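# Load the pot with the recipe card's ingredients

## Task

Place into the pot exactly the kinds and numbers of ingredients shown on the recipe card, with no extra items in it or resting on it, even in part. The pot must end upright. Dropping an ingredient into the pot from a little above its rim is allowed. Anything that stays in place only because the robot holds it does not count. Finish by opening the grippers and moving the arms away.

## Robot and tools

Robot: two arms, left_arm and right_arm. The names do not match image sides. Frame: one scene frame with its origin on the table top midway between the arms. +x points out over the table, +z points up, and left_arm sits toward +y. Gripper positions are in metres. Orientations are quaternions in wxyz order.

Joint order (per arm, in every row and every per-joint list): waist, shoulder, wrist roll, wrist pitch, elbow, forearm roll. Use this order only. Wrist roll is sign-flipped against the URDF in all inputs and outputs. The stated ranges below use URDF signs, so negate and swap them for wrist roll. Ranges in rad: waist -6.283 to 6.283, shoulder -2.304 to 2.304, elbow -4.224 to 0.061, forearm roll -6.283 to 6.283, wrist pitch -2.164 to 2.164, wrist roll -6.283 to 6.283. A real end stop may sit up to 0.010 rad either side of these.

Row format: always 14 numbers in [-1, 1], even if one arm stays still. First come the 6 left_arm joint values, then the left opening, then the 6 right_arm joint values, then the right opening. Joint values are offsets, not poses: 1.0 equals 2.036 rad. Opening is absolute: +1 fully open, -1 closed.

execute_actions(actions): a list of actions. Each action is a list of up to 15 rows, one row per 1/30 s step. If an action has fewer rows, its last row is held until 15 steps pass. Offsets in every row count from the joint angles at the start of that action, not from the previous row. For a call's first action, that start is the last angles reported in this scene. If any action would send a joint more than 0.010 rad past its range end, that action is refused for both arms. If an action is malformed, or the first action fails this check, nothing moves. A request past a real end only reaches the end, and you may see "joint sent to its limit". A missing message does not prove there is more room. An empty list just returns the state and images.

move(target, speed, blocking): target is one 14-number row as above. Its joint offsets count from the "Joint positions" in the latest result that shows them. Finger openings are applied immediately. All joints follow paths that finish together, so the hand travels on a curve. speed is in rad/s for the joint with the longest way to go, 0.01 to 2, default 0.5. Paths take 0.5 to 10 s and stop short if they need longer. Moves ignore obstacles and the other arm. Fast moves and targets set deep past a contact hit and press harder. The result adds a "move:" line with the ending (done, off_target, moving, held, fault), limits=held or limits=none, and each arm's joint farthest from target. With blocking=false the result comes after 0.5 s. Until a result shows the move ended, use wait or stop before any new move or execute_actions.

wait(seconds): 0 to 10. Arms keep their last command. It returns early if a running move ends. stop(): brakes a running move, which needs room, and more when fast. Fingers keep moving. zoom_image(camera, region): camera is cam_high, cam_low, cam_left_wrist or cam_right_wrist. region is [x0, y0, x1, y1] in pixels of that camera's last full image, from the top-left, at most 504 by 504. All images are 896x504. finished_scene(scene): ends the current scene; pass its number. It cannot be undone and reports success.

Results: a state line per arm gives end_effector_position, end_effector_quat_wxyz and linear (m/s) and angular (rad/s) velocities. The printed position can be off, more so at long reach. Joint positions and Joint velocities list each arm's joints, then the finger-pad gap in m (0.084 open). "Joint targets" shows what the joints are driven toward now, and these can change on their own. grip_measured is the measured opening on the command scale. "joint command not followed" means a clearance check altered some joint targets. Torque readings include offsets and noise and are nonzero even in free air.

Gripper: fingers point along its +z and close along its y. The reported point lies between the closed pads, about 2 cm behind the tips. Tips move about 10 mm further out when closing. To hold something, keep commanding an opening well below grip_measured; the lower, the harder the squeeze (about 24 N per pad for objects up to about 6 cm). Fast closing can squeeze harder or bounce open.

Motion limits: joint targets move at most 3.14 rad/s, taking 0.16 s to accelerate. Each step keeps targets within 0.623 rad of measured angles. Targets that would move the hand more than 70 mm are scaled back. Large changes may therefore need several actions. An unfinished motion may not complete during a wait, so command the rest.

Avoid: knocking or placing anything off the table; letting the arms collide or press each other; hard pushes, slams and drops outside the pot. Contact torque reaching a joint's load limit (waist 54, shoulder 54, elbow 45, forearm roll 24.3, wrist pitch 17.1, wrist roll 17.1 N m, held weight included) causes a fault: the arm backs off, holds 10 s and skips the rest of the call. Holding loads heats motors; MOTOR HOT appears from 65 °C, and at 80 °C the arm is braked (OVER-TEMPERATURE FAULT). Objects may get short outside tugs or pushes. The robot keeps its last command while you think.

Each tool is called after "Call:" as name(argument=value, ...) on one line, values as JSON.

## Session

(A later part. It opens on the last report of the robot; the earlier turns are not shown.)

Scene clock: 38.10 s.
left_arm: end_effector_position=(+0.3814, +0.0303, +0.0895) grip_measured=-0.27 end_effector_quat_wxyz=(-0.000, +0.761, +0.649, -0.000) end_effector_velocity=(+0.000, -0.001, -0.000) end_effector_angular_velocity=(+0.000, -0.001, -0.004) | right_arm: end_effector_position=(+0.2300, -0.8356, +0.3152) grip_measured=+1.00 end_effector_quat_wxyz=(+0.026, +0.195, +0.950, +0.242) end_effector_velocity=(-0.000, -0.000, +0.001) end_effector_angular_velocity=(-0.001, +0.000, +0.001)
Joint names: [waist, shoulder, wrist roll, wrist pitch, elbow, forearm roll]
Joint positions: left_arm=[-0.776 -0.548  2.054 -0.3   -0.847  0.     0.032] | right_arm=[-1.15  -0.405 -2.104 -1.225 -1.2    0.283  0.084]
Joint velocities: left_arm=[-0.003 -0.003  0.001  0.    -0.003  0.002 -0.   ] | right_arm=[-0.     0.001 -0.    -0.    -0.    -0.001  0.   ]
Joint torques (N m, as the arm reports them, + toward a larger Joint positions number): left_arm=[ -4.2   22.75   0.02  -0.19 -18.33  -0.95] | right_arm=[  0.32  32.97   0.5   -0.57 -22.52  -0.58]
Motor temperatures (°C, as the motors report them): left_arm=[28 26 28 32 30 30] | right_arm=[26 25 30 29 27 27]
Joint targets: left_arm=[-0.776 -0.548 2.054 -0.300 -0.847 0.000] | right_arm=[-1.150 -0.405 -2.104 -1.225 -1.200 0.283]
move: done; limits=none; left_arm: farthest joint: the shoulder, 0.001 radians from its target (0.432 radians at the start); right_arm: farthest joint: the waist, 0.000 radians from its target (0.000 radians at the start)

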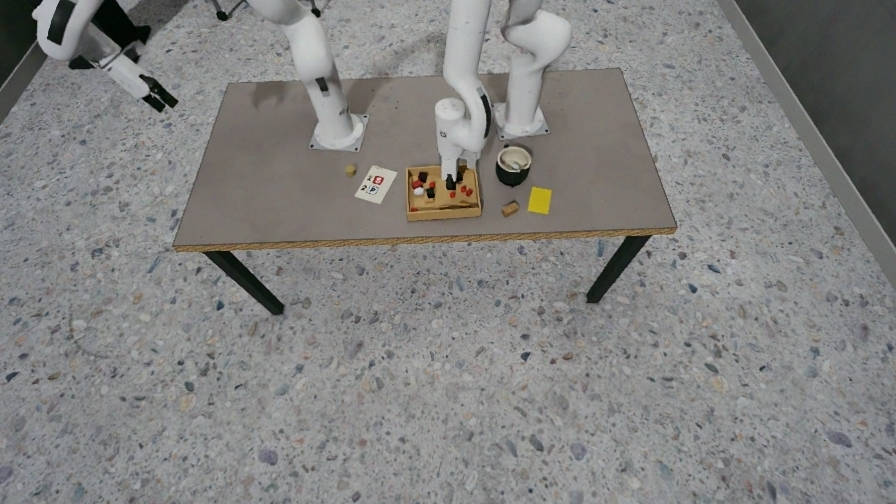

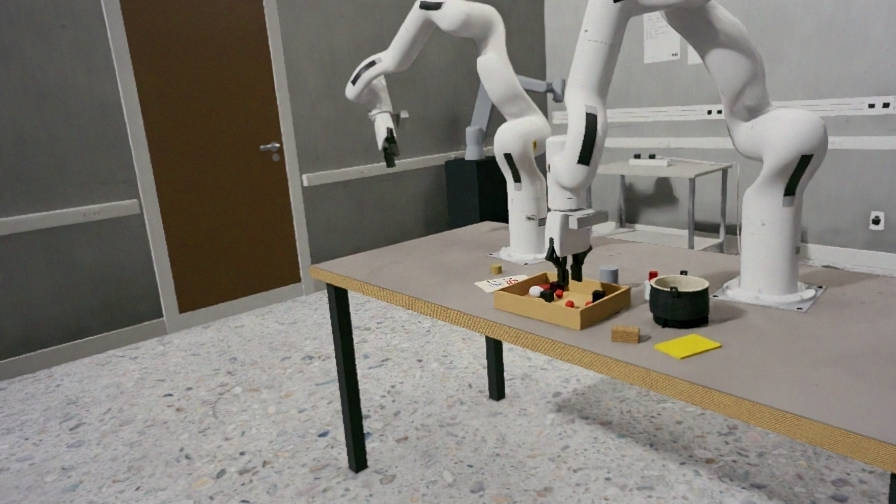

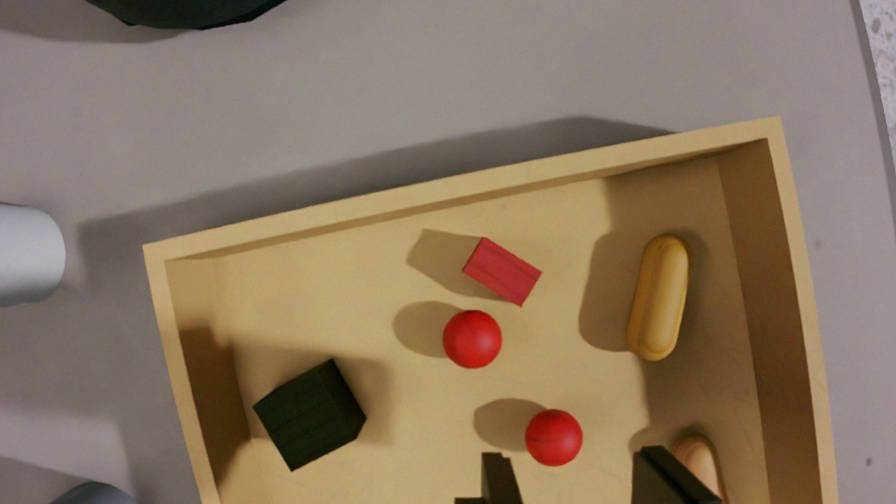

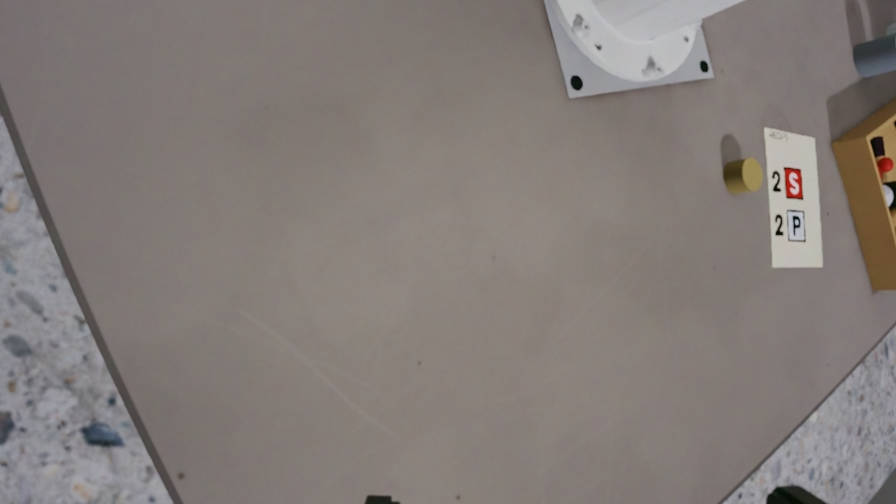

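Call:
move(target=[0.0015,-0.069,0,0.056,-0.0135,0,-0.3,0,0,0,0,0,0,1], speed=0.17)

Call:
execute_actions(actions=[[[0,0,0,0,0,0,-0.35,0,0,0,0,0,0,1],[0,0,0,0,0,0,-0.4,0,0,0,0,0,0,1],[0,0,0,0,0,0,-0.45,0,0,0,0,0,0,1],[0,0,0,0,0,0,-0.5,0,0,0,0,0,0,1],[0,0,0,0,0,0,-0.55,0,0,0,0,0,0,1],[0,0,0,0,0,0,-0.6,0,0,0,0,0,0,1],[0,0,0,0,0,0,-0.65,0,0,0,0,0,0,1],[0,0,0,0,0,0,-0.7,0,0,0,0,0,0,1],[0,0,0,0,0,0,-0.75,0,0,0,0,0,0,1],[0,0,0,0,0,0,-0.8,0,0,0,0,0,0,1],[0,0,0,0,0,0,-0.85,0,0,0,0,0,0,1]]])

Scene clock: 40.70 s.
left_arm: end_effector_position=(+0.3841, +0.0300, +0.0300) grip_measured=-0.32 end_effector_quat_wxyz=(+0.000, +0.760, +0.650, +0.000) end_effector_velocity=(-0.000, +0.000, -0.001) end_effector_angular_velocity=(+0.001, +0.001, -0.001) | right_arm: end_effector_position=(+0.2300, -0.8356, +0.3152) grip_measured=+1.00 end_effector_quat_wxyz=(+0.026, +0.195, +0.950, +0.242) end_effector_velocity=(-0.000, +0.001, -0.000) end_effector_angular_velocity=(+0.001, +0.001, +0.001)
Joint names: [waist, shoulder, wrist roll, wrist pitch, elbow, forearm roll]
Joint positions: left_arm=[-0.773 -0.688  2.054 -0.186 -0.875  0.     0.03 ] | right_arm=[-1.15  -0.405 -2.104 -1.225 -1.2    0.283  0.084]
Joint velocities: left_arm=[ 0.    -0.003  0.     0.001  0.     0.002  0.   ] | right_arm=[ 0.     0.     0.    -0.001  0.001 -0.001 -0.   ]
Joint torques (N m, as the arm reports them, + toward a larger Joint positions number): left_arm=[ -6.82  28.26   0.09  -0.14 -16.95  -1.04] | right_arm=[  0.68  32.92   0.44  -0.62 -22.66  -0.12]
Motor temperatures (°C, as the motors report them): left_arm=[28 26 28 32 30 30] | right_arm=[26 25 30 29 27 27]
Joint targets: left_arm=[-0.773 -0.688 2.054 -0.186 -0.875 0.000] | right_arm=[-1.150 -0.405 -2.104 -1.225 -1.200 0.283]
move: done; limits=none; left_arm: farthest joint: the waist, 0.000 radians from its target (0.003 radians at the start); right_arm: farthest joint: the waist, 0.000 radians from its target (0.000 radians at the start)

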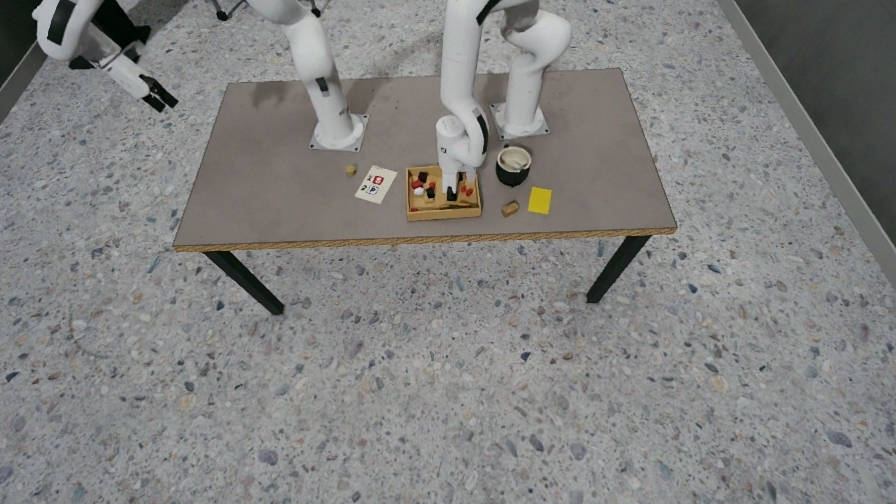

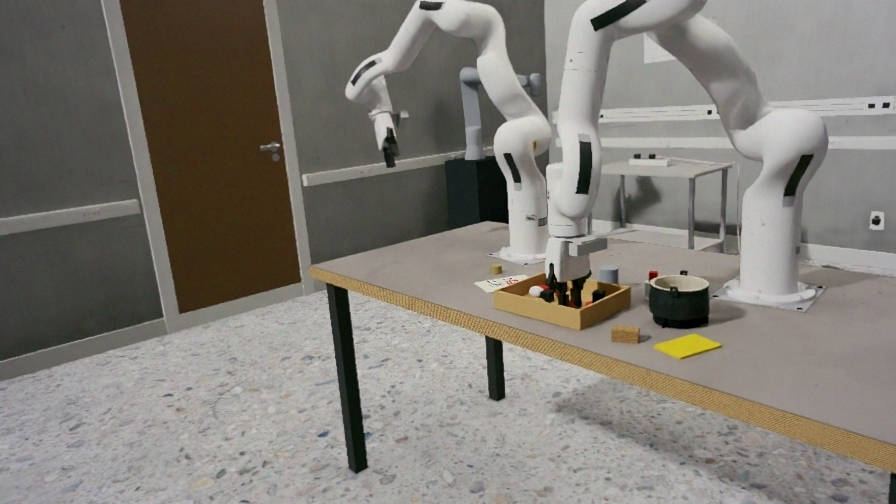

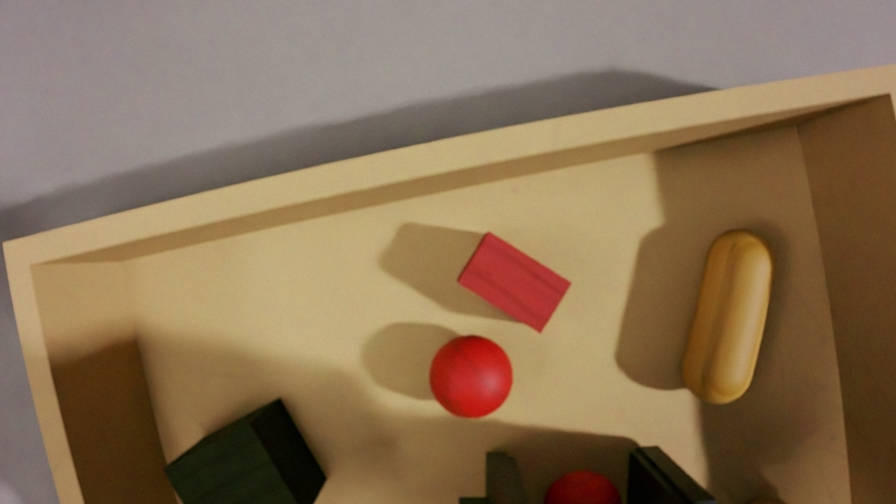

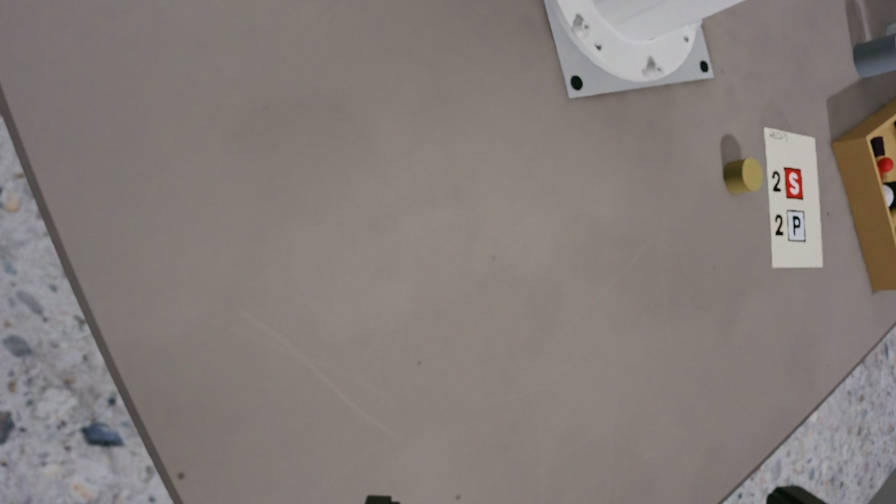

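Scene clock: 41.20 s.
left_arm: end_effector_position=(+0.3841, +0.0300, +0.0300) grip_measured=-0.58 end_effector_quat_wxyz=(+0.000, +0.760, +0.650, +0.000) end_effector_velocity=(-0.000, +0.000, -0.000) end_effector_angular_velocity=(+0.000, +0.000, +0.001) | right_arm: end_effector_position=(+0.2300, -0.8356, +0.3152) grip_measured=+1.00 end_effector_quat_wxyz=(+0.026, +0.195, +0.950, +0.242) end_effector_velocity=(-0.000, +0.001, -0.001) end_effector_angular_velocity=(+0.002, +0.001, -0.001)
Joint names: [waist, shoulder, wrist roll, wrist pitch, elbow, forearm roll]
Joint positions: left_arm=[-0.773 -0.688  2.054 -0.186 -0.875  0.     0.019] | right_arm=[-1.15  -0.405 -2.104 -1.225 -1.2    0.283  0.084]
Joint velocities: left_arm=[ 0. -0.  0. -0. -0. -0. -0.] | right_arm=[-0.     0.    -0.001 -0.     0.002  0.    -0.   ]
Joint torques (N m, as the arm reports them, + toward a larger Joint positions number): left_arm=[ -8.16  27.28   0.3    0.1  -16.59  -0.83] | right_arm=[  0.81  32.92   0.43  -0.55 -22.34  -0.73]
Motor temperatures (°C, as the motors report them): left_arm=[28 26 28 32 30 30] | right_arm=[26 25 30 29 27 27]
Joint targets: left_arm=[-0.773 -0.688 2.054 -0.186 -0.875 0.000] | right_arm=[-1.150 -0.405 -2.104 -1.225 -1.200 0.283]

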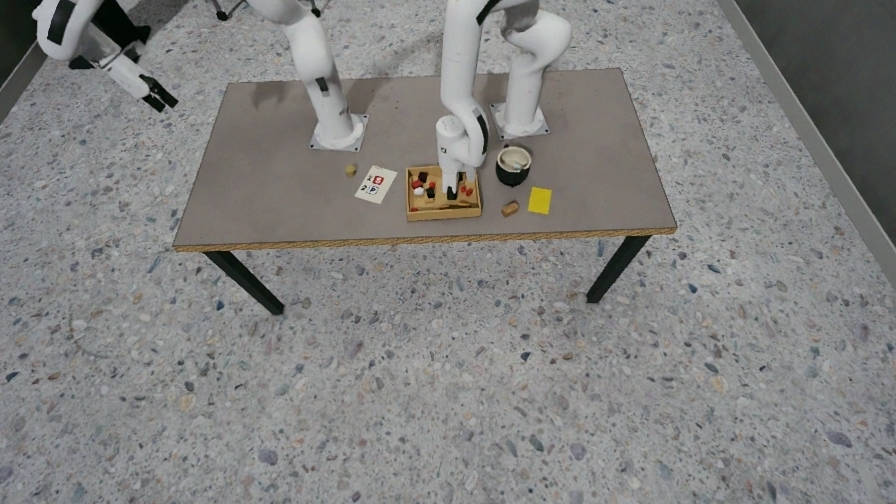

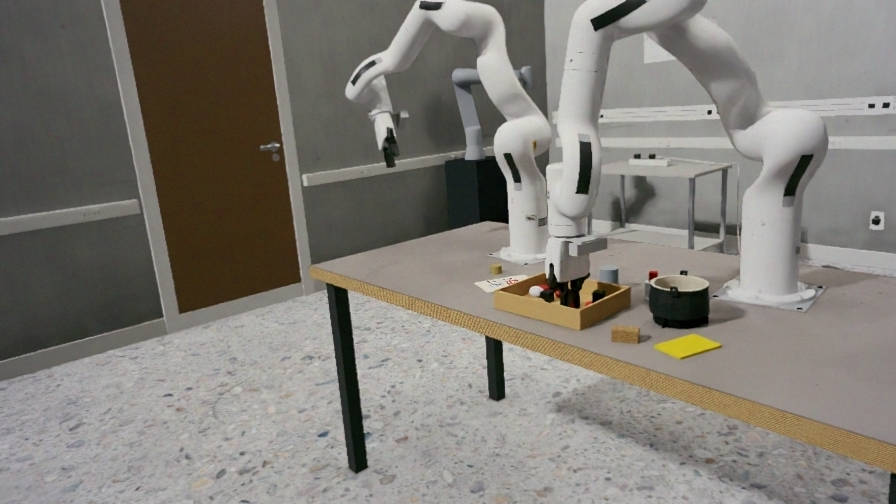

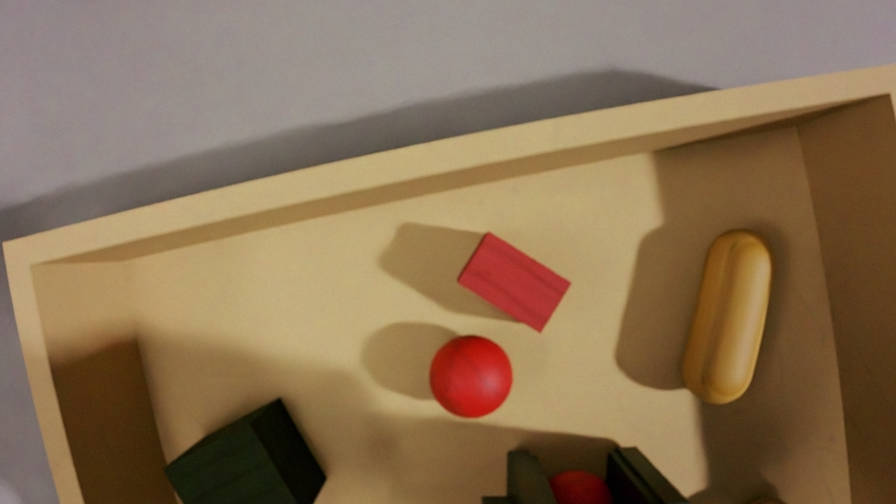

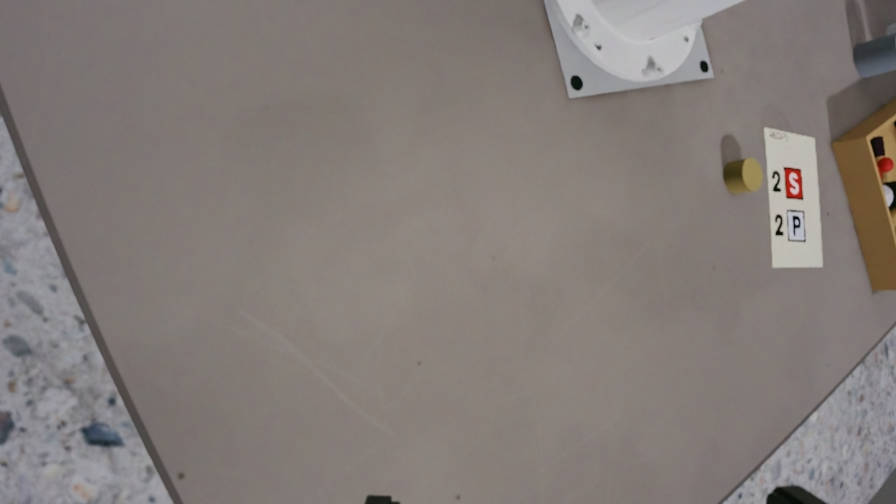

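Call:
move(target=[0,0.110,0,-0.098,0.012,0,-0.85,0,0,0,0,0,0,1], speed=0.3)

Call:
move(target=[0.205,0.171,0,0.069,0.241,0,-0.85,0,0,0,0,0,0,1], speed=0.55)

Call:
move(target=[0,-0.068,0,0.066,-0.001,0,-0.85,0,0,0,0,0,0,1], speed=0.3)

Scene clock: 43.13 s.
left_arm: end_effector_position=(+0.3839, +0.0302, +0.1299) grip_measured=-0.58 end_effector_quat_wxyz=(+0.000, +0.760, +0.650, +0.000) end_effector_velocity=(+0.000, -0.000, +0.001) end_effector_angular_velocity=(-0.001, -0.001, +0.000) | right_arm: end_effector_position=(+0.2300, -0.8356, +0.3152) grip_measured=+1.00 end_effector_quat_wxyz=(+0.026, +0.195, +0.950, +0.242) end_effector_velocity=(-0.000, +0.000, -0.000) end_effector_angular_velocity=(+0.001, +0.000, +0.000)
Joint names: [waist, shoulder, wrist roll, wrist pitch, elbow, forearm roll]
Joint positions: left_arm=[-0.773 -0.464  2.054 -0.386 -0.85   0.     0.019] | right_arm=[-1.15  -0.405 -2.104 -1.225 -1.2    0.283  0.084]
Joint velocities: left_arm=[-0.     0.003 -0.    -0.001 -0.    -0.001  0.   ] | right_arm=[ 0.    -0.     0.    -0.     0.001 -0.    -0.   ]
Joint torques (N m, as the arm reports them, + toward a larger Joint positions number): left_arm=[ -4.52  22.7   -0.09  -0.23 -20.23  -0.93] | right_arm=[  1.09  32.96   0.44  -0.56 -22.31  -0.53]
Motor temperatures (°C, as the motors report them): left_arm=[28 26 28 32 30 30] | right_arm=[26 25 30 29 27 27]
Joint targets: left_arm=[-0.773 -0.464 2.054 -0.386 -0.850 0.000] | right_arm=[-1.150 -0.405 -2.104 -1.225 -1.200 0.283]
move: done; limits=none; left_arm: farthest joint: the elbow, 0.001 radians from its target (0.024 radians at the start); right_arm: farthest joint: the waist, 0.000 radians from its target (0.000 radians at the start)

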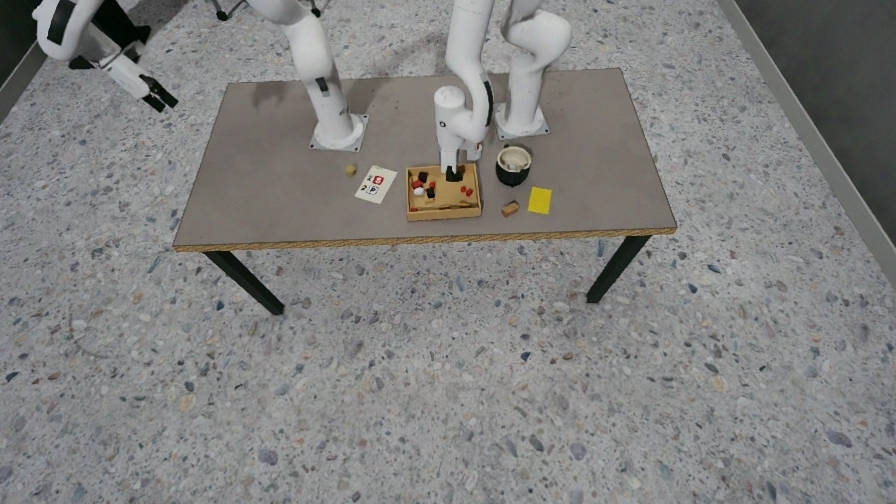

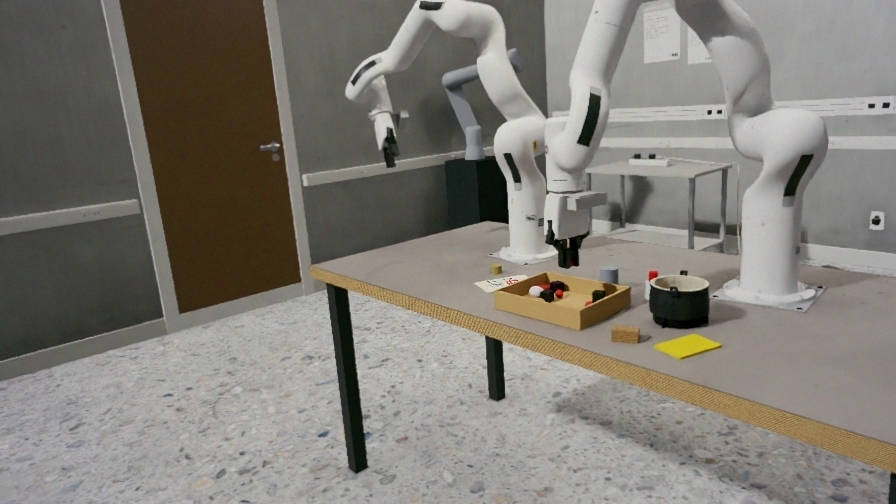

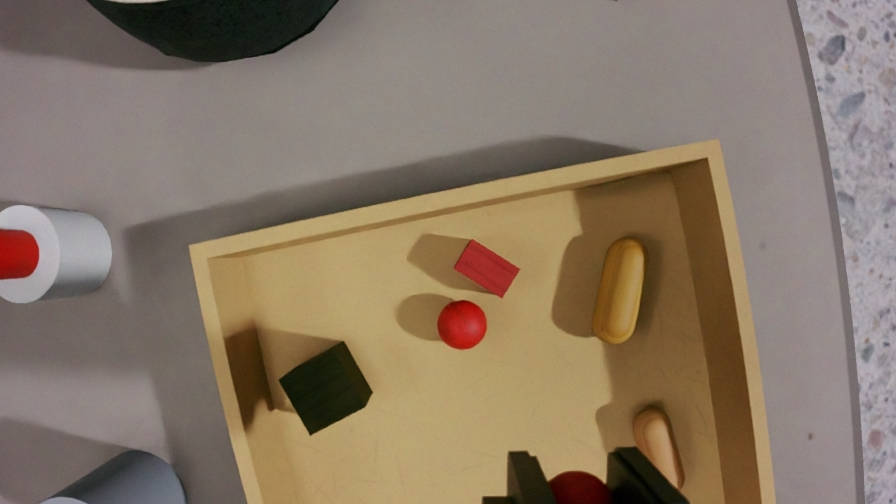

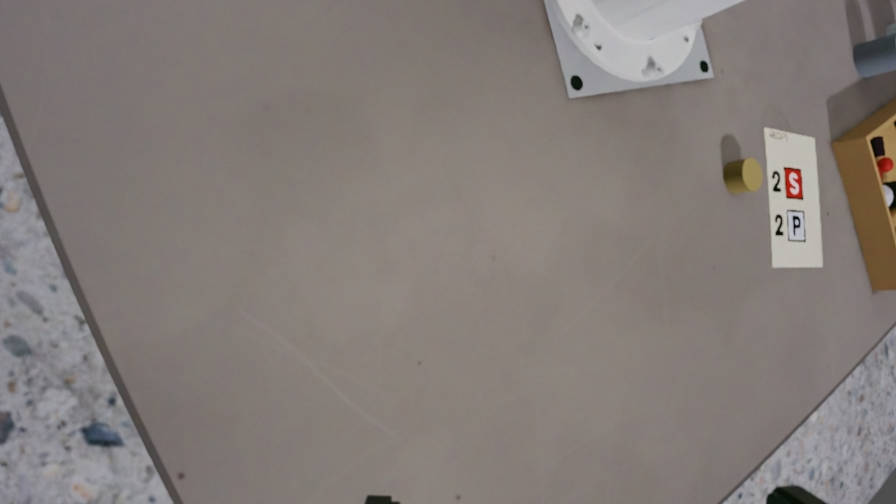

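Scene clock: 44.67 s.
left_arm: end_effector_position=(+0.2892, +0.2482, +0.1296) grip_measured=-0.58 end_effector_quat_wxyz=(-0.001, +0.609, +0.793, -0.000) end_effector_velocity=(-0.001, +0.001, -0.000) end_effector_angular_velocity=(+0.000, +0.000, +0.002) | right_arm: end_effector_position=(+0.2300, -0.8356, +0.3152) grip_measured=+1.00 end_effector_quat_wxyz=(+0.026, +0.195, +0.950, +0.242) end_effector_velocity=(+0.000, +0.001, -0.001) end_effector_angular_velocity=(+0.002, +0.000, -0.000)
Joint names: [waist, shoulder, wrist roll, wrist pitch, elbow, forearm roll]
Joint positions: left_arm=[-0.356 -0.117  2.054 -0.245 -0.36   0.     0.019] | right_arm=[-1.15  -0.405 -2.104 -1.225 -1.2    0.283  0.084]
Joint velocities: left_arm=[ 0.002  0.002  0.     0.     0.003 -0.     0.   ] | right_arm=[ 0.    -0.001 -0.    -0.     0.001  0.001  0.   ]
Joint torques (N m, as the arm reports them, + toward a larger Joint positions number): left_arm=[ -8.18  12.2   -0.03  -0.27 -18.23  -0.79] | right_arm=[  1.23  33.2    0.4   -0.54 -22.18  -0.42]
Motor temperatures (°C, as the motors report them): left_arm=[28 26 28 32 30 30] | right_arm=[26 25 30 29 27 27]
Joint targets: left_arm=[-0.355 -0.116 2.054 -0.245 -0.359 0.000] | right_arm=[-1.150 -0.405 -2.104 -1.225 -1.200 0.283]
move: done; limits=none; left_arm: farthest joint: the shoulder, 0.001 radians from its target (0.349 radians at the start); right_arm: farthest joint: the waist, 0.000 radians from its target (0.000 radians at the start)

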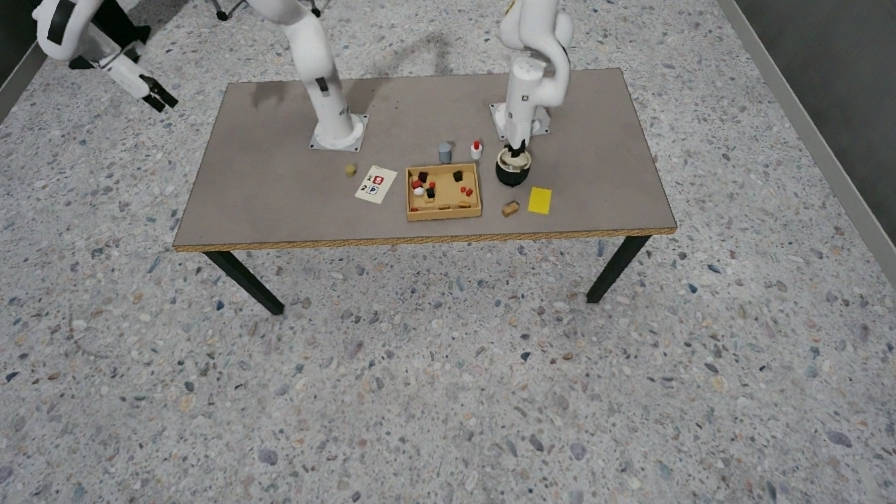

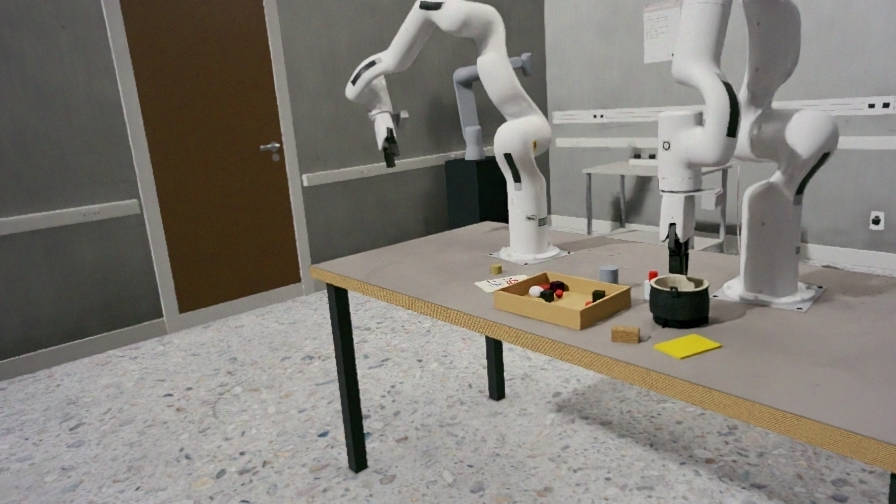

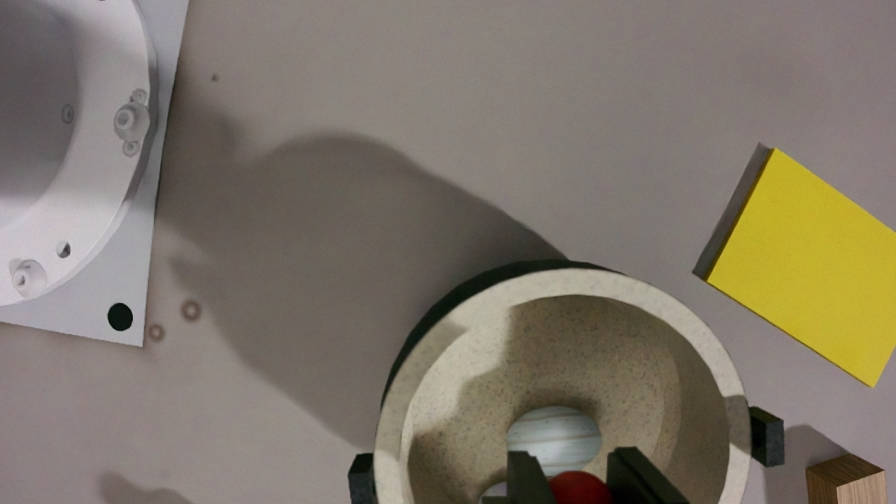

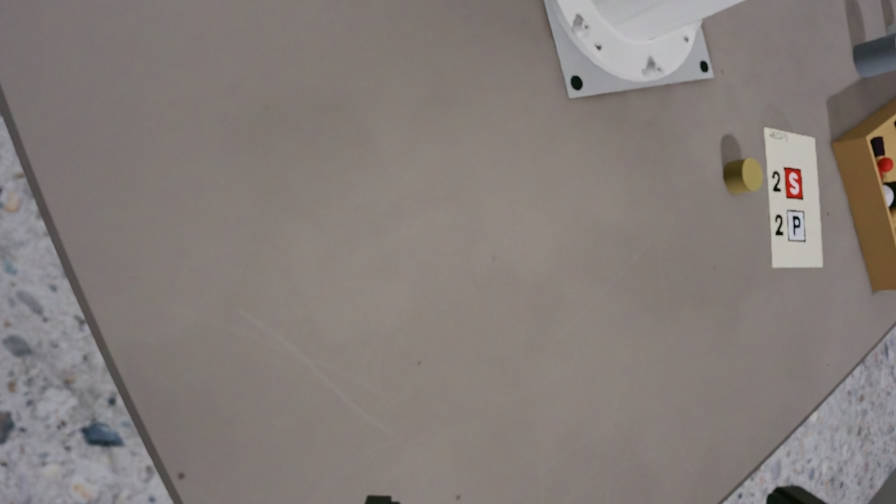

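Scene clock: 45.67 s.
left_arm: end_effector_position=(+0.2882, +0.2484, +0.0894) grip_measured=-0.58 end_effector_quat_wxyz=(-0.002, +0.609, +0.793, -0.001) end_effector_velocity=(-0.000, +0.000, -0.001) end_effector_angular_velocity=(+0.000, +0.001, +0.002) | right_arm: end_effector_position=(+0.2300, -0.8356, +0.3152) grip_measured=+1.00 end_effector_quat_wxyz=(+0.026, +0.195, +0.950, +0.242) end_effector_velocity=(-0.000, +0.000, +0.000) end_effector_angular_velocity=(+0.000, +0.001, +0.000)
Joint names: [waist, shoulder, wrist roll, wrist pitch, elbow, forearm roll]
Joint positions: left_arm=[-0.356 -0.255  2.054 -0.111 -0.362  0.     0.019] | right_arm=[-1.15  -0.405 -2.104 -1.225 -1.2    0.283  0.084]
Joint velocities: left_arm=[ 0.001 -0.002 -0.     0.001  0.    -0.002 -0.   ] | right_arm=[ 0.     0.001 -0.    -0.     0.001 -0.001 -0.   ]
Joint torques (N m, as the arm reports them, + toward a larger Joint positions number): left_arm=[ -3.31  14.08   0.24  -0.23 -14.96  -0.63] | right_arm=[  0.93  32.73   0.35  -0.61 -22.28  -0.6 ]
Motor temperatures (°C, as the motors report them): left_arm=[28 26 28 32 30 30] | right_arm=[26 25 30 29 27 27]
Joint targets: left_arm=[-0.356 -0.255 2.054 -0.111 -0.362 0.000] | right_arm=[-1.150 -0.405 -2.104 -1.225 -1.200 0.283]
move: done; limits=none; left_arm: farthest joint: the shoulder, 0.001 radians from its target (0.139 radians at the start); right_arm: farthest joint: the waist, 0.000 radians from its target (0.000 radians at the start)

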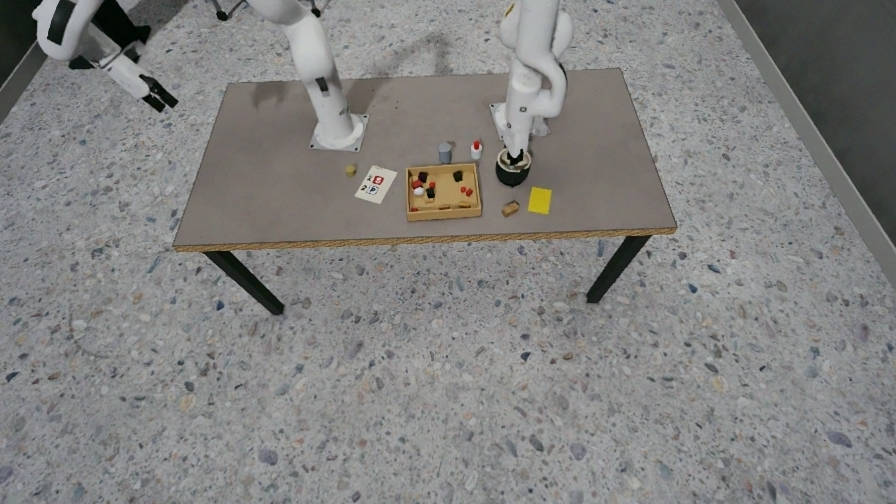

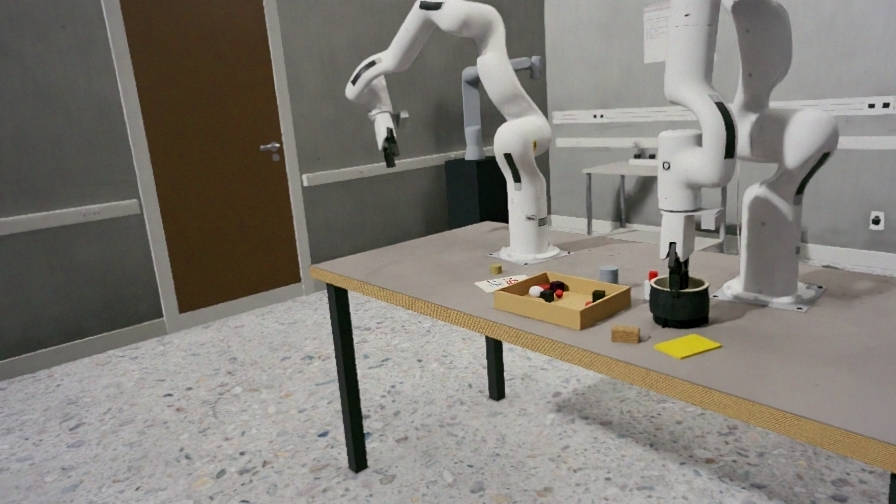

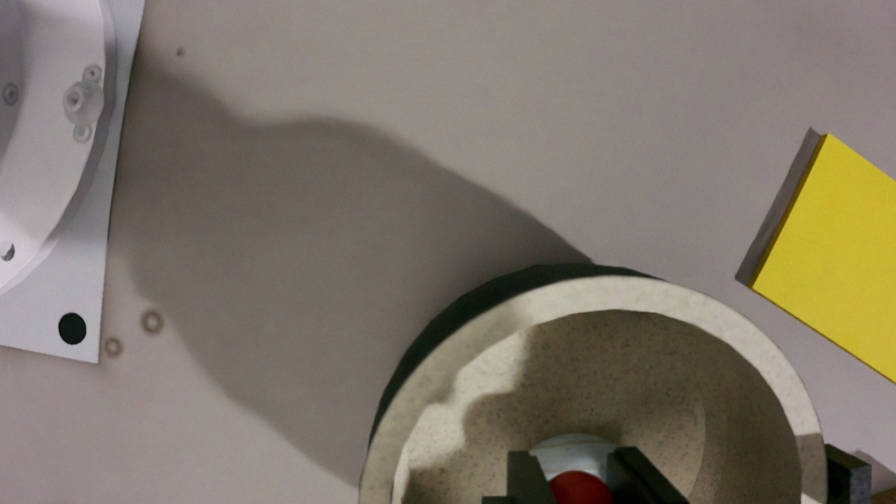

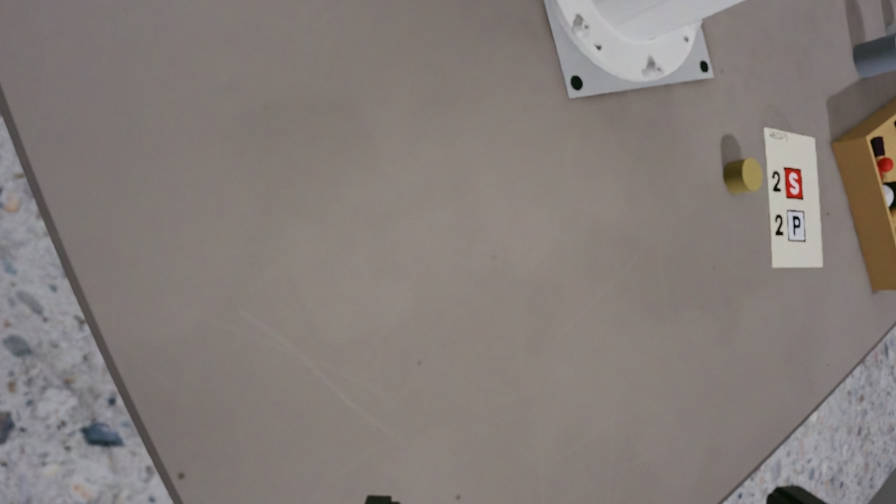

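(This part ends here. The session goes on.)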